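## Task

Run EL-3179, a dry run in which the plate and the dispenser tubing hold nothing and steps 1 to 4 were already completed. Step 5: press the reader's IN/OUT key so its stage slides out, then carry the plate from the dispenser's stage onto the reader's stage so it sits flat within the locators, with well A1 at the corner engraved 'A1'. Step 6: press the reader's START, wait for Results to light in its status list, and leave the plate inside the reader. Starting the dispenser again fails the run. Starting the reader or retracting its stage while the plate is not at least roughly down within the locators fails the run. Anything held in place only by the robot at the end does not count, so release and move the grippers away once finished. Pressing the reader's START while something you needed to fix is still wrong at the end is worse than never pressing it.

## Robot and tools

Robot: two arms, left_arm and right_arm, each ending in a parallel gripper. Either arm may be parked out of the way when not needed.

Frame: one scene frame for everything. Origin on the table top midway between the arms; +z up; +x out over the table; left_arm sits toward +y. The arm names do not correspond to image left or right. Gripper frame: fingers point along the gripper's +z, and close/open along its y axis. end_effector_position is the point between the finger pads, roughly 1 cm short of the tips.

Row layout (used by both motion tools): 16 numbers in one flat list covering both arms, always all 16 even if one arm is idle: left x, y, z, qw, qx, qy, qz, opening, then right x, y, z, qw, qx, qy, qz, opening. x, y, z are an absolute gripper position in metres in the scene frame; the quaternion is an absolute orientation, w first. Together these are a pose, not an offset. Opening is a scale from -1 (closed) to +1 (fully open, 0.094 m). To keep an arm still, resend exactly its last reported position and quaternion plus its intended opening; to keep an orientation steady, repeat the same quaternion rather than copying a drifted reported one.

execute_actions(actions): a list of actions; each action is a list of up to 15 rows, each row run for one control step of 1/30 s; if fewer than 15 rows are given, the last one is held for the remaining steps. An empty list simply returns state and images. Any target farther than 0.6 m from the gripper's current position along any of that gripper's own axes makes the action refused for both arms; if the first action fails this against the last reported state, or any action is malformed, nothing runs. Each step, the commanded pose is clipped to 70 mm and 16 degrees from the measured pose, so distant targets need several actions; position wins over orientation when both cannot be met. Results list positions at some steps; HELD plus an arm label means that arm's row was partly held back.

move(target, speed, blocking): target is one 16-number row as above. Each gripper travels a straight line toward its pose, all arms finishing together, over 0.5 to 10 s (cut off at 10 s if longer). speed is top path speed in m/s, 0.002 to 0.5, default 0.25; rotation is capped at twice that in rad/s. Openings are applied at the start. Paths do not avoid obstacles or the other arm, and grippers lag, stray and can overshoot the speed near full reach. Faster contact hits harder; aiming deeper past a surface presses harder. The result adds a move: line with the ending (done, off_target, moving, held, fault), any limits (paced = pose clipped; held = some steps blocked, after which the arm may spurt), and each gripper's distance from its pose. blocking=false returns after 0.5 s while motion continues; check with wait(0), and call wait or stop before sending new rows or moves.

wait(seconds): 0 to 10; arms keep their last command; returns early if a running move ends. stop: brakes a running move (needs braking room; fingers keep moving). zoom_image(camera, region): region [x0, y0, x1, y1] in pixels of that camera's latest image, at most 504 by 504. Cameras: cam_head_left and cam_head_right (896x504), cam_left_wrist and cam_right_wrist (504x504 fisheye). finished_scene(scene): ends the current scene by its number, irreversibly, and reports success; the next task arrives in its result.

Result lines: the state line gives each gripper's reported position and quaternion (can be off, more at long reach). Hand target shows where the controller is now driving. pose unreachable means the clearance check altered or blocked that arm's command. grip_measured is the finger opening on the command scale (readings may be about 1 mm off per gripper). FAULT means an arm stopped; MOTOR HOT warns from 85 °C; at 100 °C an OVER-TEMPERATURE FAULT drops the arm and whatever it holds.

Practical notes: motions tend to finish a centimetre or more off, usually low; tiny commands of a few mm may not move the hand. To hold something, command about 0.03 below grip_measured (less for a gentler grip); finger force tops out around 50 to 62 N per pad, weaker on thin parts under about 2 mm. Holding loads heats motors, even while you are composing a reply, and the robot keeps its last command during that time. Joint limits (rad): waist -2.880 to 2.880, shoulder 0.000 to 3.142, elbow 0.000 to 3.019, wrist pitch -1.693 to 1.571, wrist yaw -1.571 to 1.571, wrist roll -2.094 to 2.094; elbows never fully straighten.

Stations: on the READER the lower key row has START first and IN/OUT third from the left; its status list, top to bottom, is Ready, Results, Plate out, Reading. On labelled items well A1 lies at the labelled short end, in the corner opposite the labelled long side. TIMER and the capped bottle beside the DISPENSER are loose. Loose objects may occasionally get nudged by something.

Avoid: dropping or knocking anything off the table (ends the scene), slamming or hard pushing, arms colliding or pressing each other, and ending with an object held only by a gripper.

Each tool is called as name(argument=value, ...) on one line, values as JSON.

## Session

execute_actions(actions=[])

Scene clock: 0.00 s.
left_arm: end_effector_position=(+0.7858, +0.7618, +0.3818) grip_measured=+1.000 end_effector_quat_wxyz=(+0.747, -0.567, +0.348, +0.005) | right_arm: end_effector_position=(+0.3270, +0.0406, +0.2241) grip_measured=+1.000 end_effector_quat_wxyz=(+0.211, +0.066, +0.779, +0.586)
Joint positions: left_arm=[ 0.578  2.196  2.075  0.259 -0.575 -0.939  0.094] | right_arm=[ 0.976  1.256  0.605  0.412 -0.34   1.229  0.094]
Joint velocities: left_arm=[-0.015 -0.015  0.017 -0.012  0.007 -0.066  0.   ] | right_arm=[-0.005  0.015 -0.012  0.007 -0.051  0.037  0.   ]
Hand target (left_arm): +0.789, +0.763, +0.386; +0.751, -0.564, +0.342, +0.002
Hand target (right_arm): +0.331, +0.045, +0.234; +0.216, +0.063, +0.773, +0.593

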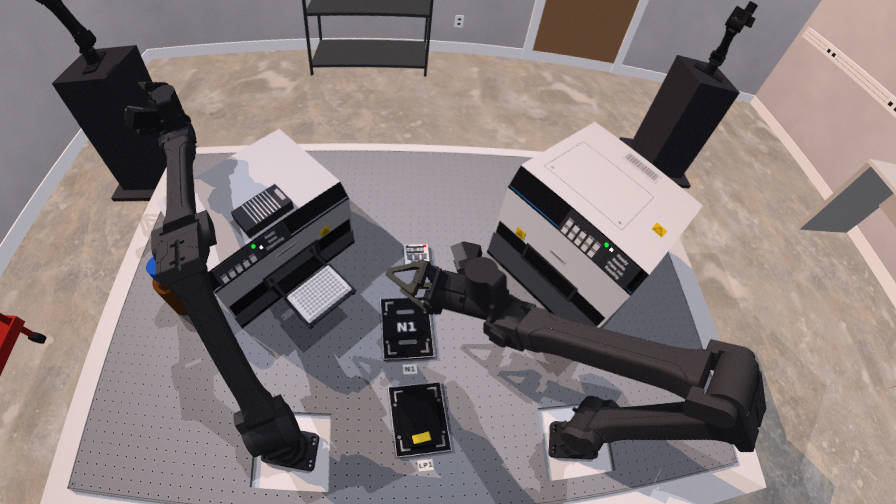

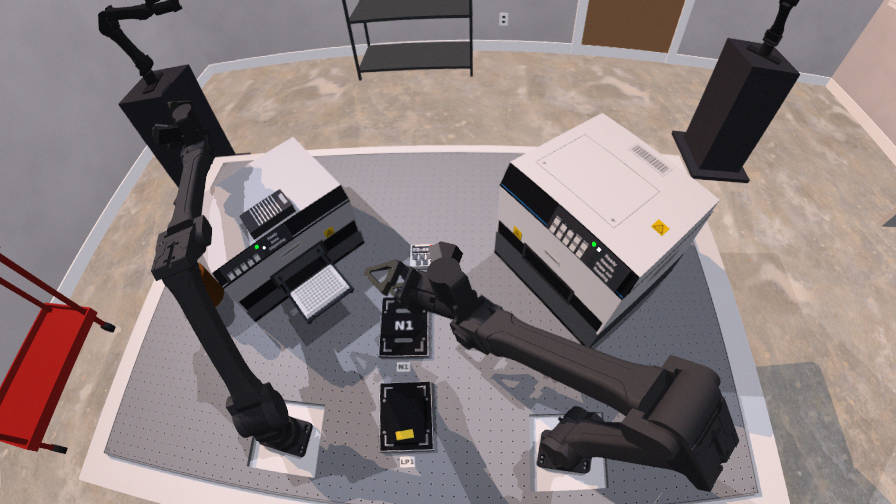

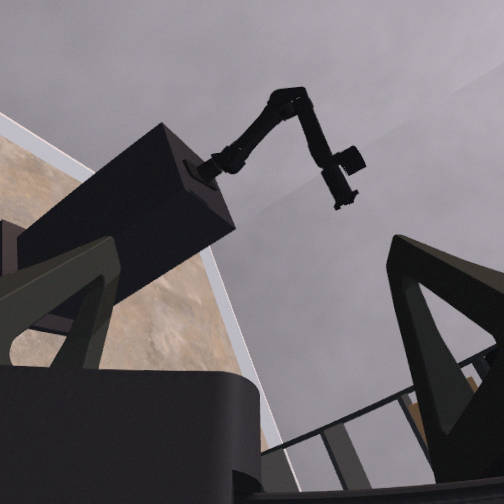

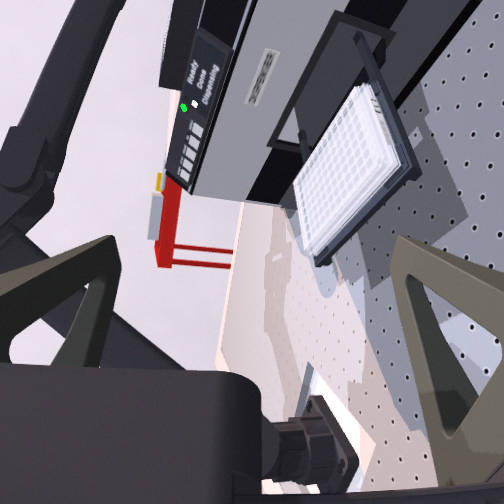

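zoom_image(camera="cam_head_left", region=[190, 170, 450, 370])

zoom_image(camera="cam_head_left", region=[470, 120, 720, 340])

zoom_image(camera="cam_right_wrist", region=[240, 0, 480, 290])

Region (190, 170, 450, 370) of cam_head_left's 896x504 image, scaled by 1.938, with more detail than that image has; it fills the top 388 rows of this view, and the rest is white.

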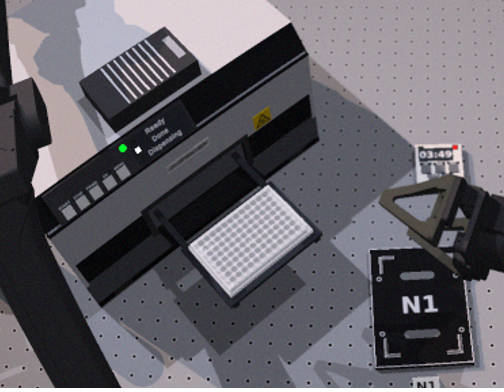

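Region (470, 120, 720, 340) of cam_head_left's 896x504 image, scaled by 2.016, with more detail than that image has; it fills the top 444 rows of this view, and the rest is white.

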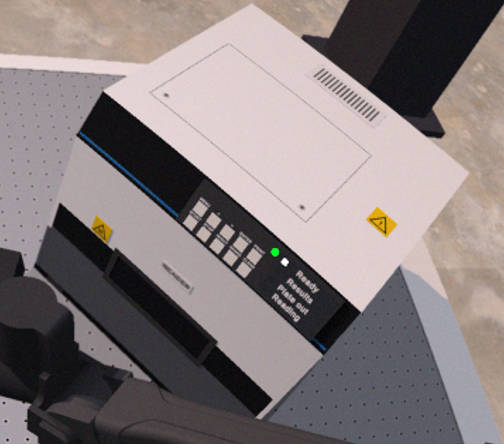

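Region (240, 0, 480, 290) of cam_right_wrist's 504x504 image, scaled by 1.738, with more detail than that image has; it fills the left 417 columns of this view, and the rest is white.

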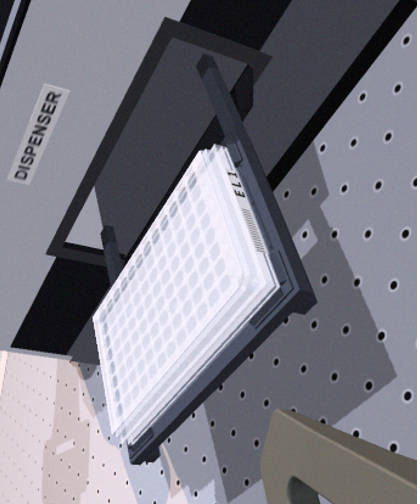

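move(target=[0.55,0.55,0.5,0.5,-0.26,0.82,0.1,1, 0.25,-0.22,0.40,0.25,0.25,0.933,-0.067,-1], speed=0.35)

move(target=[0.32,0.28,0.36,0,0.423,0.906,0,1, 0.25,-0.22,0.40,0.25,0.25,0.933,-0.067,-1], speed=0.35)

Scene clock: 31.23 s.
left_arm: end_effector_position=(+0.5444, +0.5549, +0.4712) grip_measured=+1.000 end_effector_quat_wxyz=(+0.481, -0.279, +0.825, +0.096) | right_arm: end_effector_position=(+0.2460, -0.2216, +0.3879) grip_measured=-0.990 end_effector_quat_wxyz=(+0.272, +0.227, +0.935, -0.027)
Joint positions: left_arm=[ 0.58   1.348  1.569 -0.767 -0.062 -0.167  0.094] | right_arm=[ 1.032  0.918  1.276 -1.7    0.508  1.266  0.   ]
Joint velocities: left_arm=[ 0.005  0.005 -0.007  0.002 -0.022 -0.022  0.   ] | right_arm=[-0.005  0.005 -0.012 -0.012  0.095 -0.007 -0.   ]
Hand target (left_arm): +0.546, +0.550, +0.499; +0.498, -0.266, +0.819, +0.097
Hand target (right_arm): +0.248, -0.220, +0.404; +0.280, +0.232, +0.932, -0.014
Off the commanded pose (left_arm): 0.030 m, 3 deg.
Off the commanded pose (right_arm): 0.013 m, 6 deg.
joint sent to its limit (right arm) — the command would take joint 4 (wrist pitch) past its lower limit, so that joint was sent only as far as its limit.
move: off_target (left_arm, right_arm)

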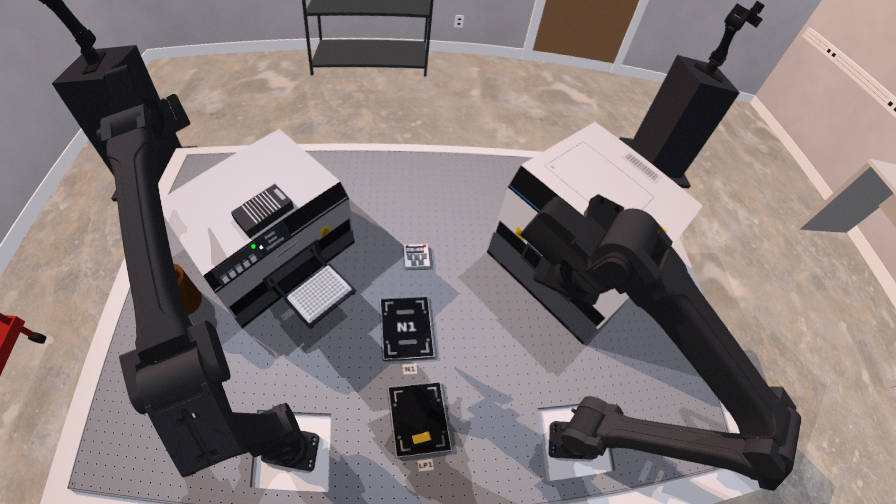

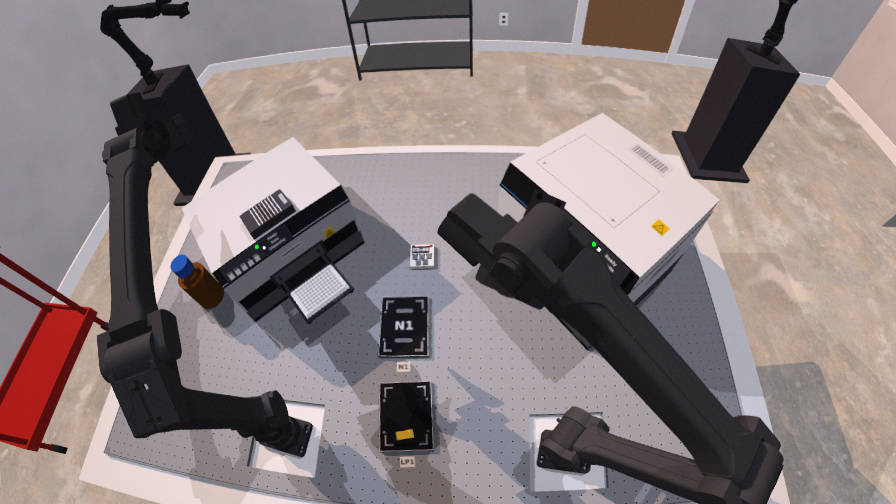

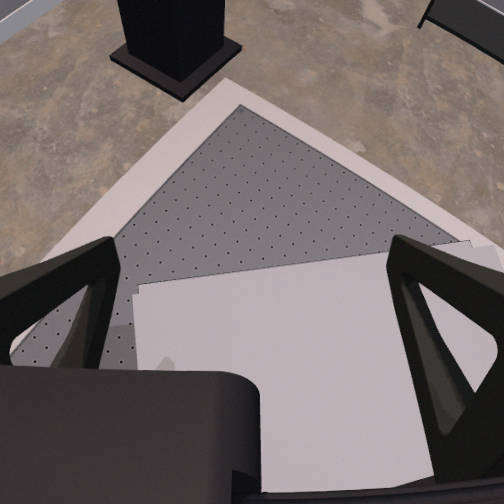

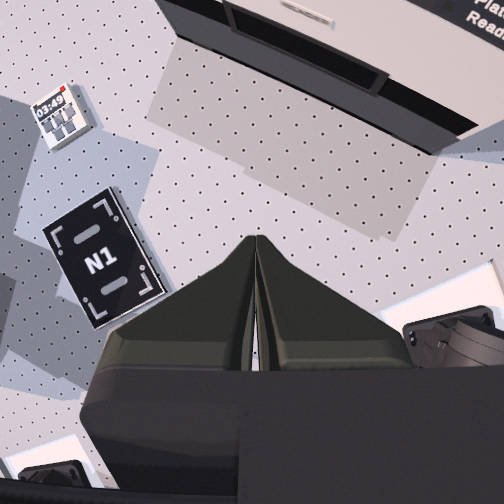

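Scene clock: 34.20 s.
left_arm: end_effector_position=(+0.3224, +0.2813, +0.3661) grip_measured=+1.000 end_effector_quat_wxyz=(+0.090, +0.406, +0.909, +0.033) | right_arm: end_effector_position=(+0.2466, -0.2203, +0.3864) grip_measured=-0.990 end_effector_quat_wxyz=(+0.269, +0.226, +0.936, -0.028)
Joint positions: left_arm=[ 0.105  1.047  1.353 -1.685  0.009  0.813  0.094] | right_arm=[ 1.032  0.924  1.276 -1.7    0.505  1.266  0.   ]
Joint velocities: left_arm=[-0.015  0.005  0.017  0.022 -0.007  0.022  0.   ] | right_arm=[-0.015 -0.034  0.007  0.012  0.007 -0.007 -0.001]
Hand target (left_arm): +0.318, +0.281, +0.358; +0.076, +0.414, +0.907, +0.030
Hand target (right_arm): +0.250, -0.220, +0.399; +0.272, +0.236, +0.933, -0.020
Off the commanded pose (left_arm): 0.007 m, 11 deg.
Off the commanded pose (right_arm): 0.014 m, 6 deg.
joint sent to its limit (left arm) — the command would take joint 4 (wrist pitch) past its lower limit, so that joint was sent only as far as its limit.
joint sent to its limit (right arm) — the command would take joint 4 (wrist pitch) past its lower limit, so that joint was sent only as far as its limit.
move: off_target (left_arm, right_arm)

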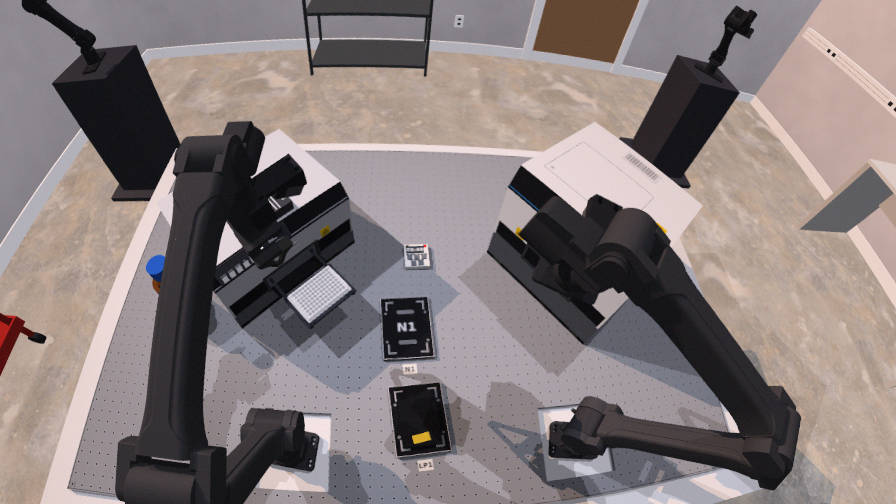

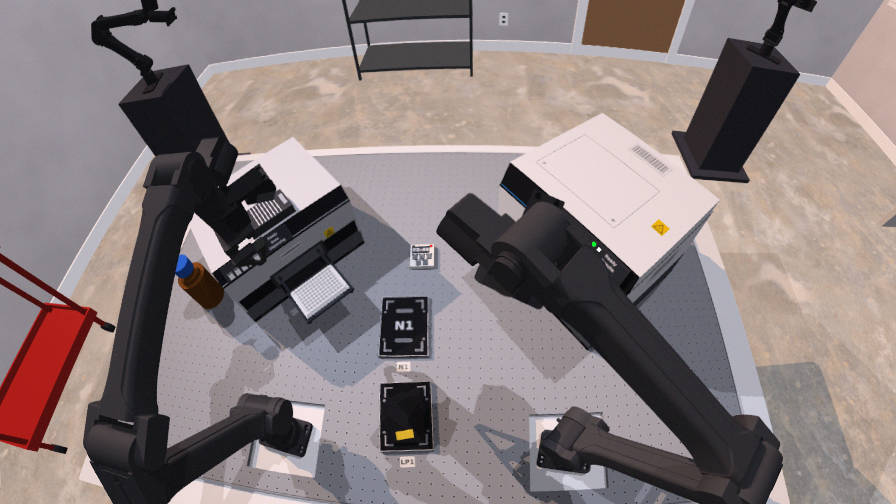

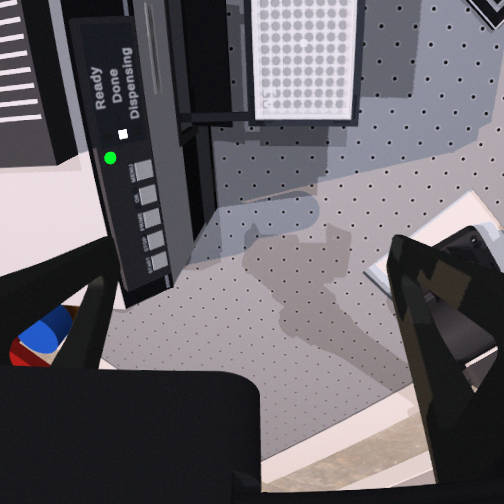

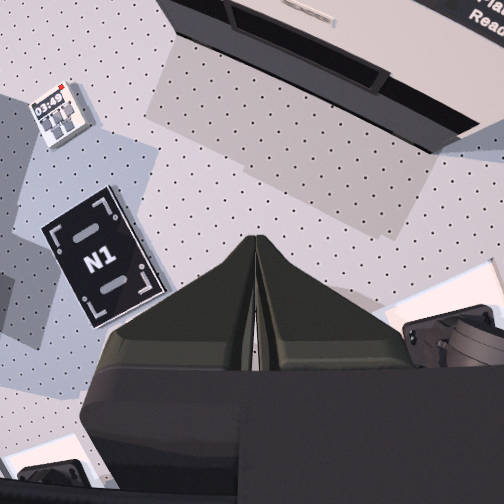

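move(target=[0.35,0.235,0.22,0,0.423,0.906,0,1, 0.28,-0.26,0.34,0.451,0.192,0.866,-0.1,-1])

Scene clock: 41.80 s.
left_arm: end_effector_position=(+0.3507, +0.2369, +0.2253) grip_measured=+1.000 end_effector_quat_wxyz=(+0.000, +0.424, +0.906, -0.001) | right_arm: end_effector_position=(+0.2795, -0.2607, +0.3393) grip_measured=-0.990 end_effector_quat_wxyz=(+0.448, +0.199, +0.866, -0.100)
Joint positions: left_arm=[-0.03   1.219  1.118 -1.471  0.001  0.715  0.094] | right_arm=[ 1.033  0.796  0.952 -1.363  0.902  1.124  0.   ]
Joint velocities: left_arm=[-0.015 -0.024  0.012 -0.022 -0.037 -0.051  0.   ] | right_arm=[-0.005 -0.005 -0.007  0.017 -0.022  0.007 -0.   ]
Hand target (left_arm): +0.350, +0.235, +0.220; -0.001, +0.421, +0.907, -0.000
Hand target (right_arm): +0.279, -0.260, +0.340; +0.451, +0.193, +0.866, -0.099
Off the commanded pose (left_arm): 0.006 m, 0 deg.
Off the commanded pose (right_arm): 0.001 m, 1 deg.
move: done

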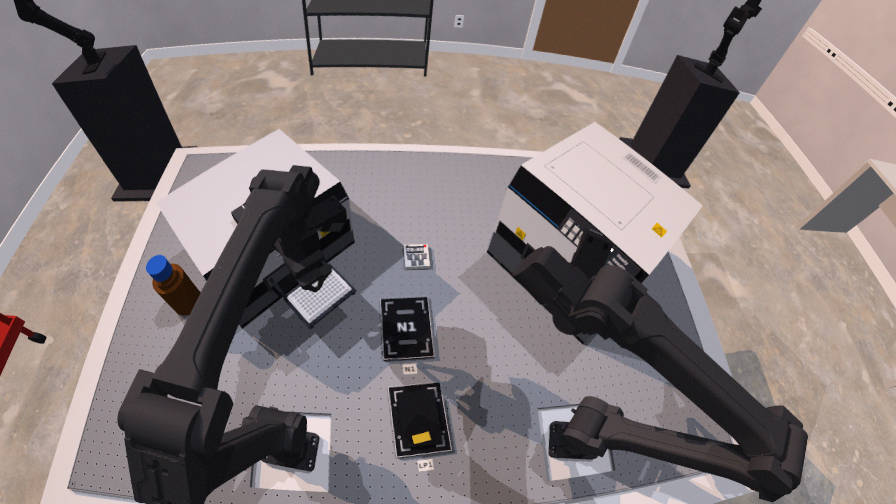

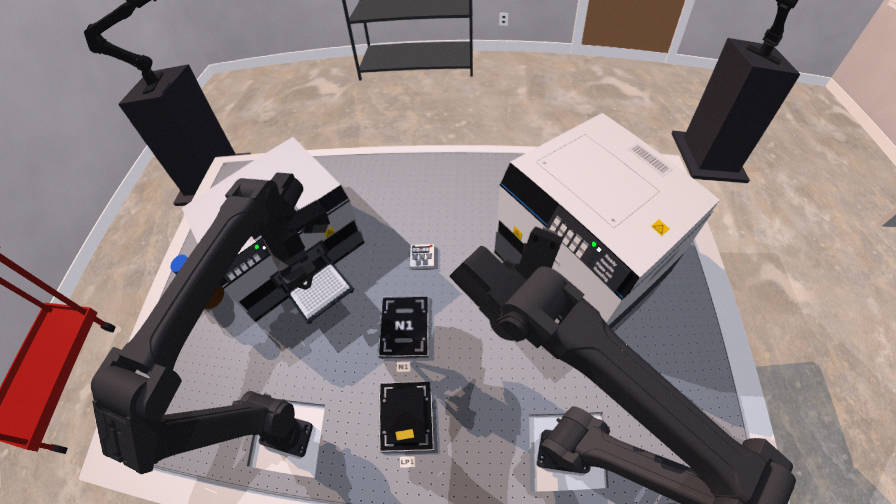

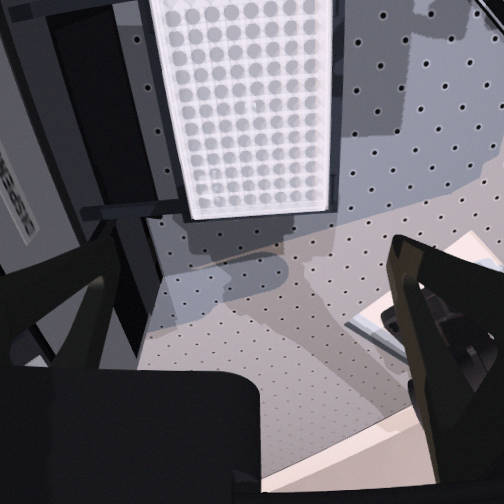

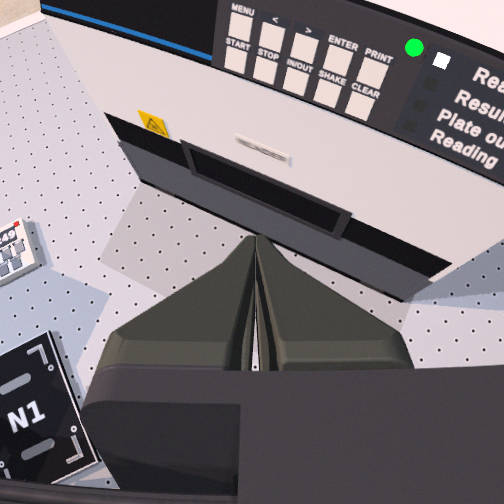

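move(target=[0.35,0.235,0.155,0,0.423,0.906,0,1, 0.324,-0.281,0.306,0.451,0.192,0.866,-0.1,-1])

Scene clock: 48.67 s.
left_arm: end_effector_position=(+0.3510, +0.2369, +0.1618) grip_measured=+1.000 end_effector_quat_wxyz=(+0.004, +0.423, +0.906, +0.000) | right_arm: end_effector_position=(+0.3212, -0.2796, +0.3064) grip_measured=-0.990 end_effector_quat_wxyz=(+0.448, +0.196, +0.867, -0.098)
Joint positions: left_arm=[-0.03   1.247  0.973 -1.289  0.001  0.714  0.094] | right_arm=[ 0.836  0.792  0.845 -1.048  0.808  0.846  0.   ]
Joint velocities: left_arm=[-0.005 -0.015 -0.007  0.002  0.007 -0.051  0.   ] | right_arm=[-0.005  0.015 -0.002 -0.017 -0.11   0.051  0.   ]
Hand target (left_arm): +0.350, +0.235, +0.155; -0.000, +0.423, +0.906, -0.000
Hand target (right_arm): +0.322, -0.281, +0.304; +0.448, +0.194, +0.867, -0.099
Off the commanded pose (left_arm): 0.007 m, 0 deg.
Off the commanded pose (right_arm): 0.003 m, 1 deg.
move: done

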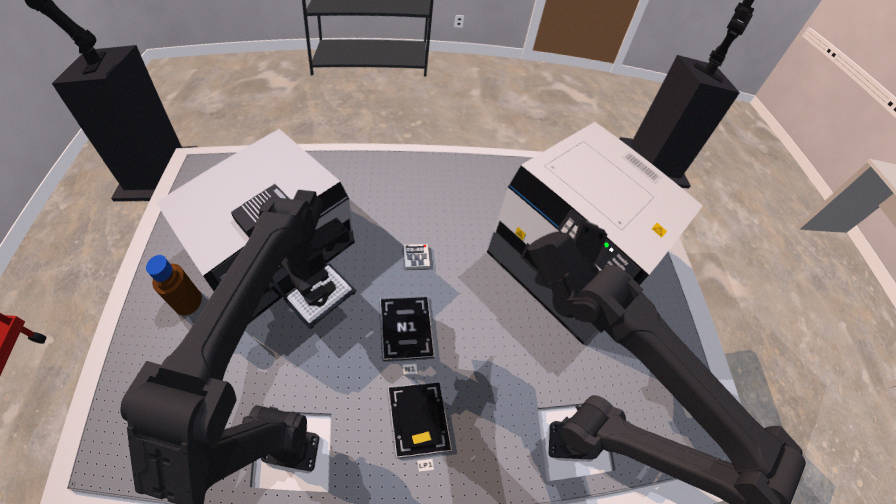

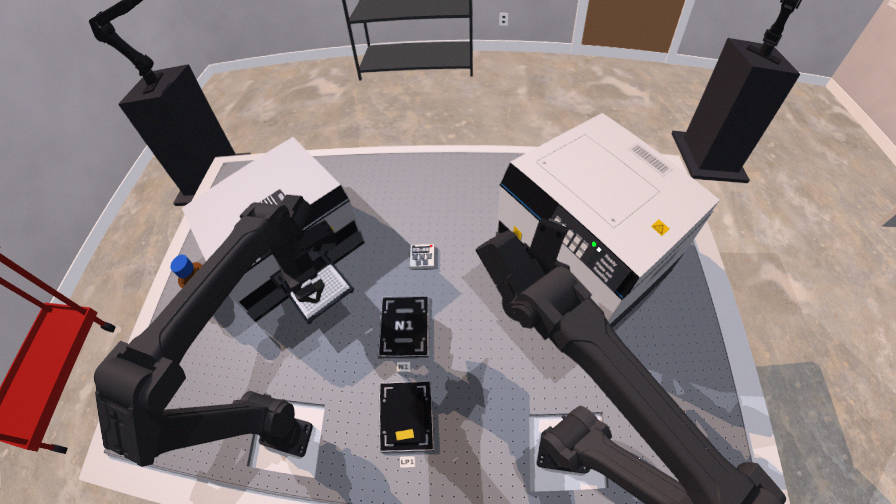

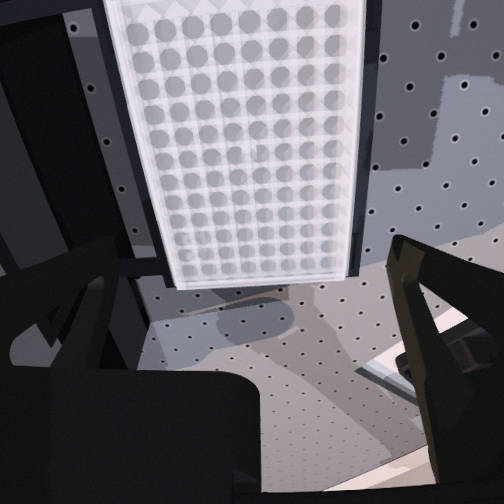

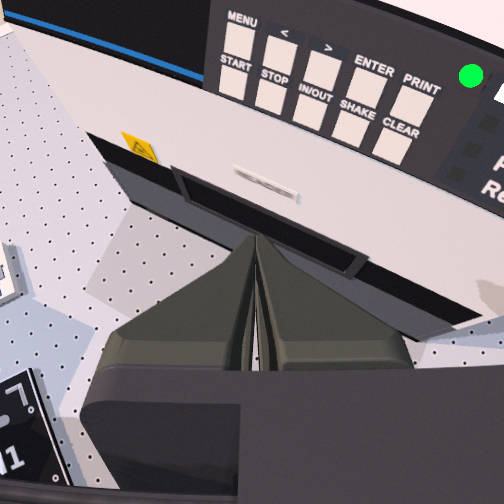

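move(target=[0.358,0.229,0.133,0,0.391,0.921,0,1, 0.352,-0.324,0.299,0.451,0.192,0.866,-0.1,-1], speed=0.15)

Scene clock: 57.33 s.
left_arm: end_effector_position=(+0.3605, +0.2318, +0.1421) grip_measured=+1.000 end_effector_quat_wxyz=(+0.006, +0.392, +0.920, +0.001) | right_arm: end_effector_position=(+0.3505, -0.3216, +0.2984) grip_measured=-0.990 end_effector_quat_wxyz=(+0.445, +0.197, +0.868, -0.098)
Joint positions: left_arm=[-0.04   1.288  0.954 -1.224  0.001  0.636  0.094] | right_arm=[ 0.61   0.775  0.801 -0.864  0.667  0.609  0.   ]
Joint velocities: left_arm=[ 0.005  0.005  0.002 -0.007 -0.066 -0.022  0.   ] | right_arm=[-0.015 -0.005 -0.012 -0.007  0.037 -0.051  0.001]
Hand target (left_arm): +0.358, +0.229, +0.133; -0.000, +0.391, +0.920, -0.000
Hand target (right_arm): +0.351, -0.324, +0.298; +0.448, +0.194, +0.867, -0.098
Off the commanded pose (left_arm): 0.010 m, 1 deg.
Off the commanded pose (right_arm): 0.003 m, 1 deg.
move: done

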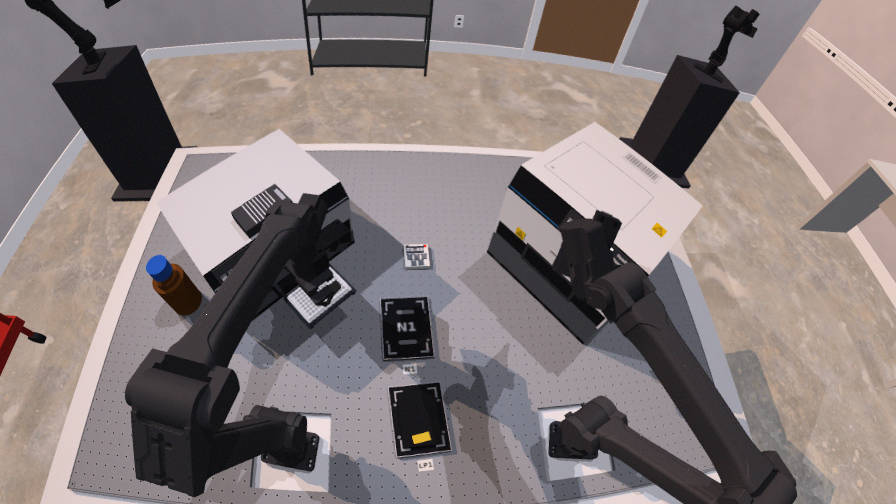

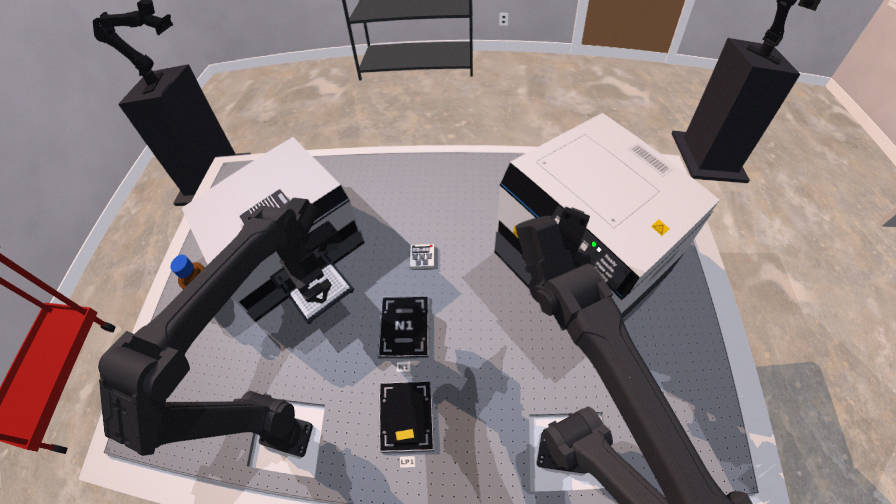

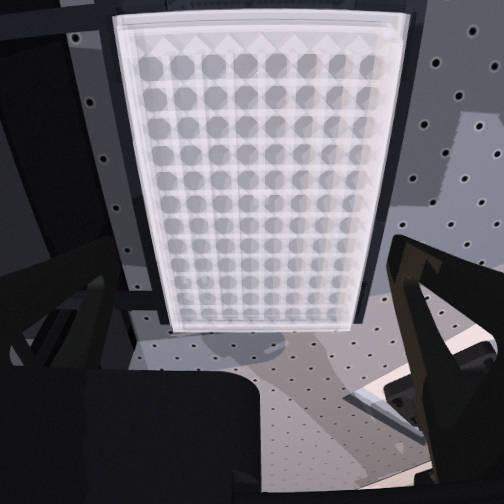

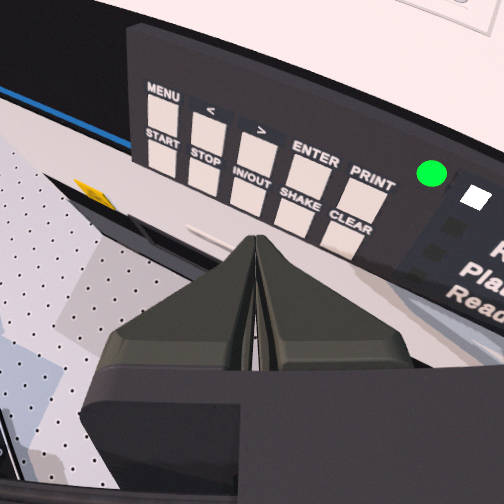

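move(target=[0.354,0.227,0.113,0,0.391,0.921,0,1, 0.366,-0.328,0.292,0.451,0.192,0.866,-0.1,-1], speed=0.05)

Scene clock: 62.27 s.
left_arm: end_effector_position=(+0.3575, +0.2299, +0.1243) grip_measured=+1.000 end_effector_quat_wxyz=(+0.010, +0.392, +0.920, +0.002) | right_arm: end_effector_position=(+0.3630, -0.3252, +0.2957) grip_measured=-0.990 end_effector_quat_wxyz=(+0.452, +0.195, +0.865, -0.095)
Joint positions: left_arm=[-0.047  1.295  0.91  -1.167  0.001  0.628  0.094] | right_arm=[ 0.575  0.793  0.791 -0.797  0.643  0.565  0.   ]
Joint velocities: left_arm=[ 0.005 -0.005  0.007 -0.002  0.007 -0.022  0.   ] | right_arm=[-0.005  0.015  0.002 -0.012  0.022 -0.022 -0.001]
Hand target (left_arm): +0.354, +0.227, +0.113; -0.000, +0.391, +0.921, +0.000
Hand target (right_arm): +0.366, -0.328, +0.292; +0.450, +0.193, +0.866, -0.100
Off the commanded pose (left_arm): 0.012 m, 1 deg.
Off the commanded pose (right_arm): 0.005 m, 1 deg.
move: off_target (left_arm)

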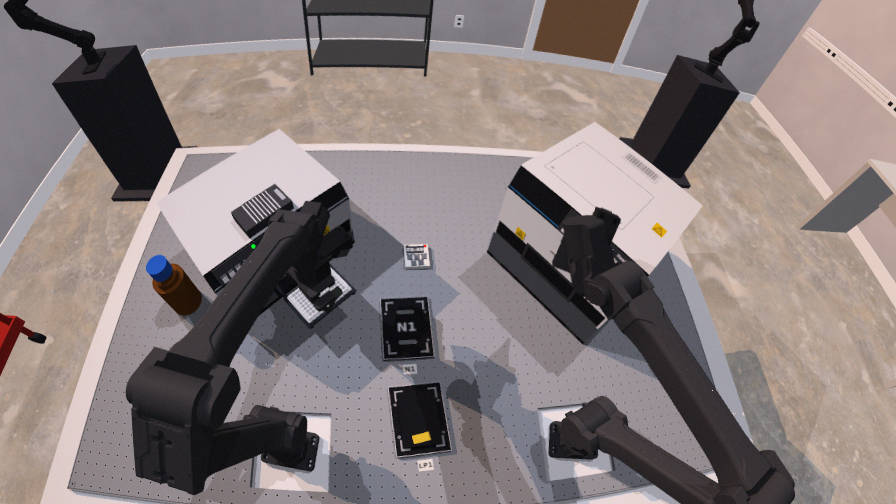

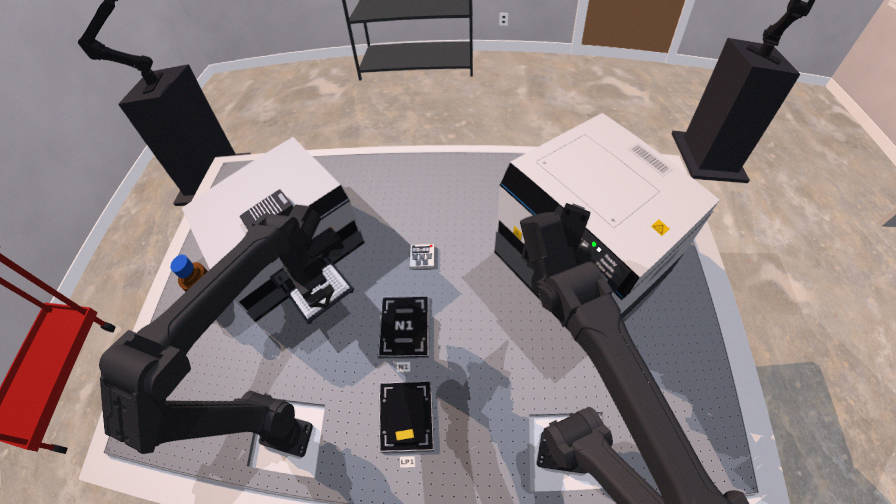

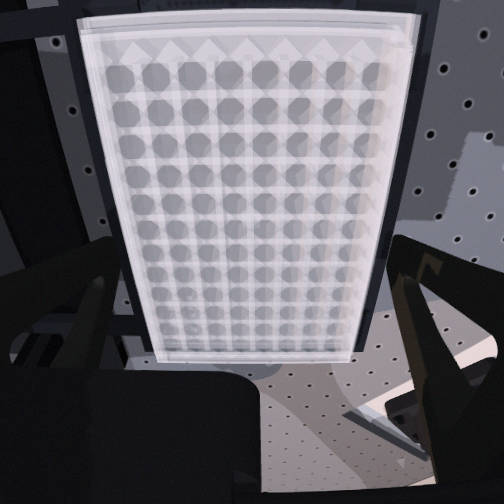

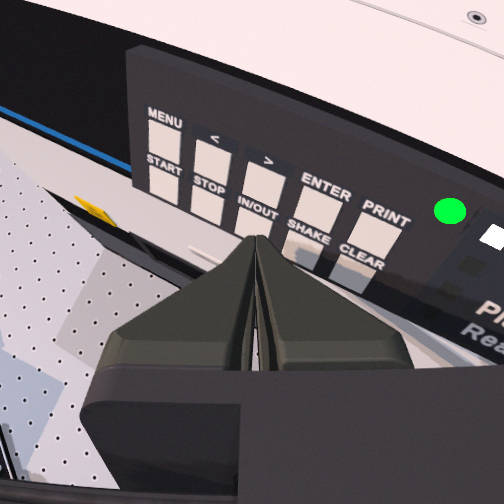

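move(target=[0.354,0.227,0.102,0,0.385,0.923,0,1, 0.374,-0.332,0.276,0.451,0.192,0.866,-0.1,-1], speed=0.04)

Scene clock: 65.63 s.
left_arm: end_effector_position=(+0.3585, +0.2297, +0.1179) grip_measured=+1.000 end_effector_quat_wxyz=(+0.013, +0.388, +0.922, +0.002) | right_arm: end_effector_position=(+0.3700, -0.3242, +0.2860) grip_measured=-0.990 end_effector_quat_wxyz=(+0.458, +0.190, +0.864, -0.087)
Joint positions: left_arm=[-0.047  1.3    0.896 -1.14   0.001  0.619  0.094] | right_arm=[ 0.56   0.801  0.762 -0.729  0.619  0.541  0.   ]
Joint velocities: left_arm=[-0.024 -0.005  0.002  0.002 -0.022  0.037  0.   ] | right_arm=[-0.015 -0.005 -0.002  0.002 -0.066 -0.022  0.001]
Hand target (left_arm): +0.354, +0.227, +0.103; -0.000, +0.385, +0.923, +0.000
Hand target (right_arm): +0.373, -0.332, +0.276; +0.450, +0.192, +0.866, -0.100
Off the commanded pose (left_arm): 0.017 m, 2 deg.
Off the commanded pose (right_arm): 0.013 m, 2 deg.
move: off_target (left_arm, right_arm)

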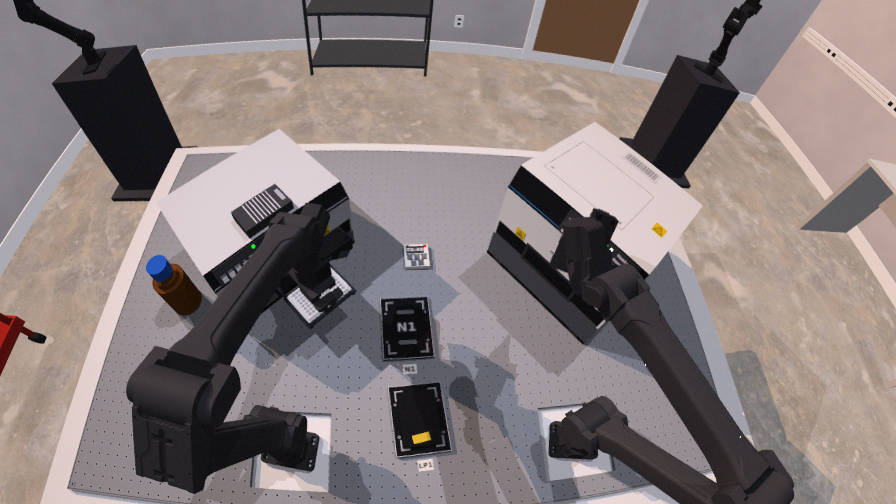

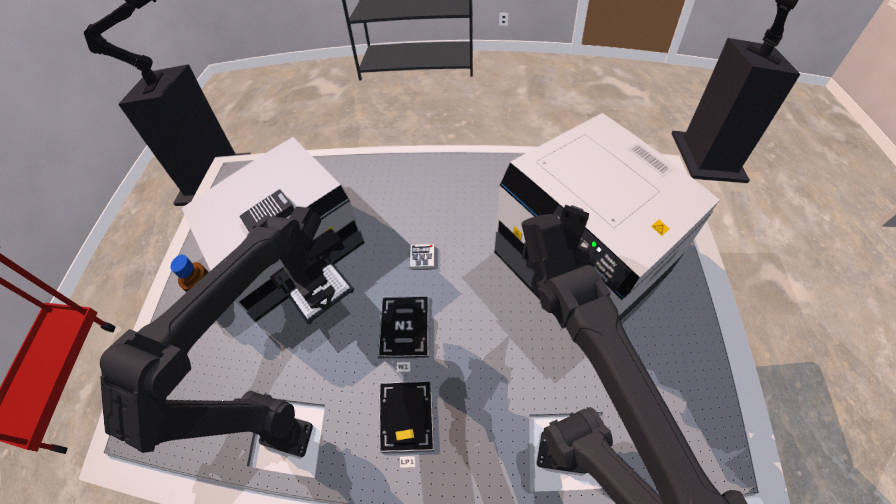

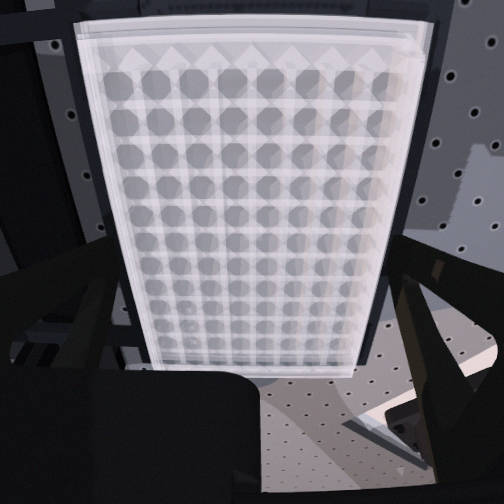

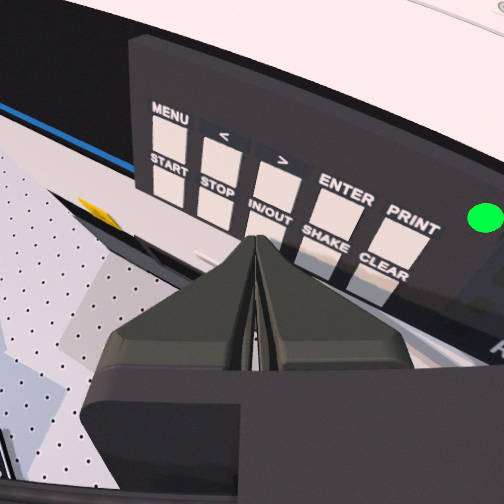

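execute_actions(actions=[[[0.354,0.227,0.098,0,0.385,0.923,0,1, 0.375,-0.337,0.272,0.451,0.192,0.866,-0.1,-1]],[[0.354,0.227,0.096,0,0.385,0.923,0,1, 0.376,-0.339,0.268,0.451,0.192,0.866,-0.1,-1]]])

Scene clock: 69.43 s.
left_arm: end_effector_position=(+0.3600, +0.2295, +0.1180) grip_measured=+1.000 end_effector_quat_wxyz=(+0.016, +0.388, +0.922, +0.003) | right_arm: end_effector_position=(+0.3730, -0.3224, +0.2842) grip_measured=-0.990 end_effector_quat_wxyz=(+0.463, +0.182, +0.864, -0.076)
Joint positions: left_arm=[-0.047  1.3    0.896 -1.134  0.001  0.619  0.094] | right_arm=[ 0.55   0.796  0.748 -0.694  0.591  0.515  0.   ]
Joint velocities: left_arm=[-0.005 -0.024 -0.007 -0.012 -0.022 -0.081  0.   ] | right_arm=[-0.005 -0.005 -0.002  0.007  0.007 -0.022 -0.001]
Hand target (left_arm): +0.353, +0.227, +0.097; -0.000, +0.385, +0.923, +0.000
Hand target (right_arm): +0.374, -0.338, +0.269; +0.450, +0.192, +0.866, -0.099
Off the commanded pose (left_arm): 0.023 m, 2 deg.
Off the commanded pose (right_arm): 0.023 m, 3 deg.
Step readings (end_effector_position; steps 1 to 15: 1st action; 16 to 30: 2nd action):
0: left_arm (+0.3585, +0.2297, +0.1179) | right_arm (+0.3700, -0.3242, +0.2860)
1: left_arm (+0.3587, +0.2297, +0.1179) | right_arm (+0.3706, -0.3239, +0.2853)
2: left_arm (+0.3589, +0.2296, +0.1179) | right_arm (+0.3714, -0.3239, +0.2848)
4: left_arm (+0.3590, +0.2296, +0.1179) | right_arm (+0.3720, -0.3233, +0.2847)
8: left_arm (+0.3591, +0.2296, +0.1179) | right_arm (+0.3722, -0.3231, +0.2847)
15: left_arm (+0.3591, +0.2296, +0.1179) | right_arm (+0.3722, -0.3231, +0.2845)
16: left_arm (+0.3593, +0.2296, +0.1179) | right_arm (+0.3725, -0.3229, +0.2842)
17: left_arm (+0.3596, +0.2295, +0.1179) | right_arm (+0.3729, -0.3225, +0.2841)
19: left_arm (+0.3600, +0.2295, +0.1180) | right_arm (+0.3730, -0.3225, +0.2842)
23: left_arm (+0.3600, +0.2295, +0.1180) | right_arm (+0.3730, -0.3224, +0.2841)
30: end_effector_position above

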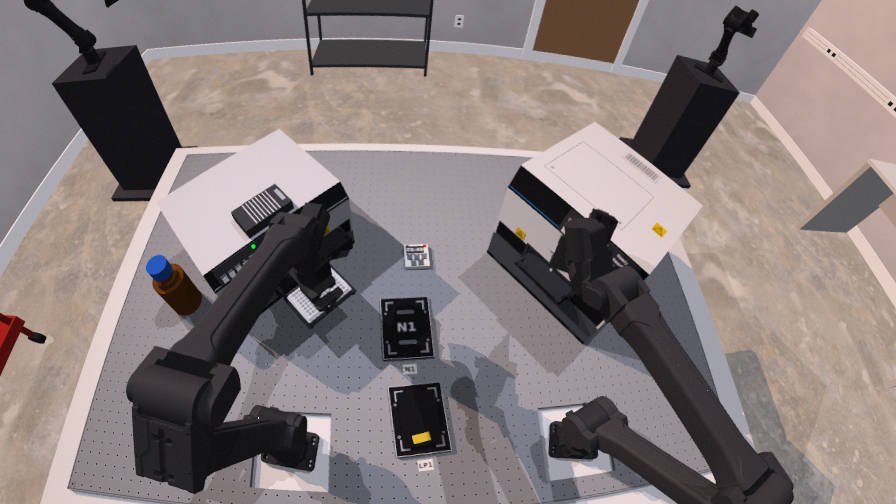

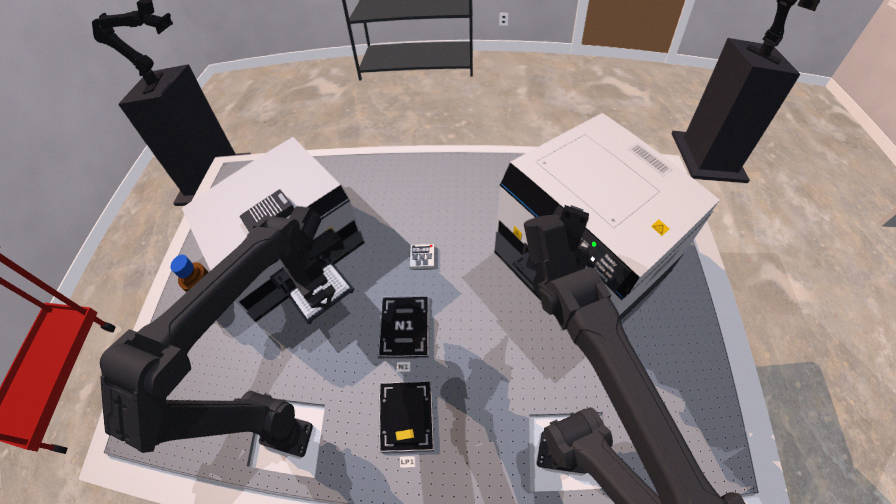

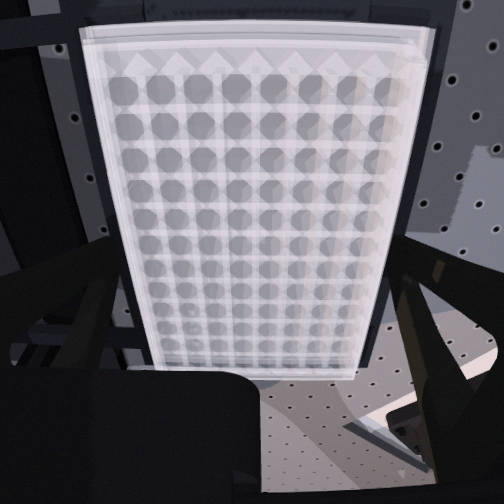

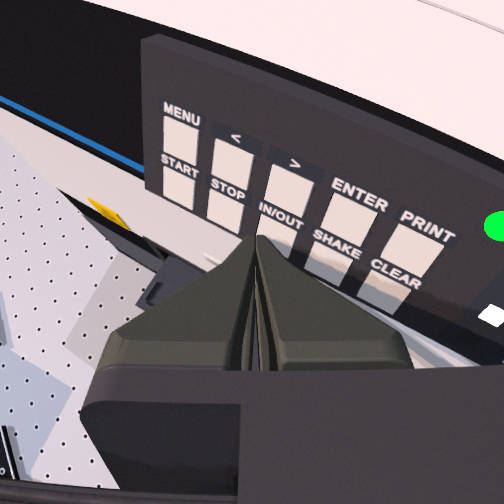

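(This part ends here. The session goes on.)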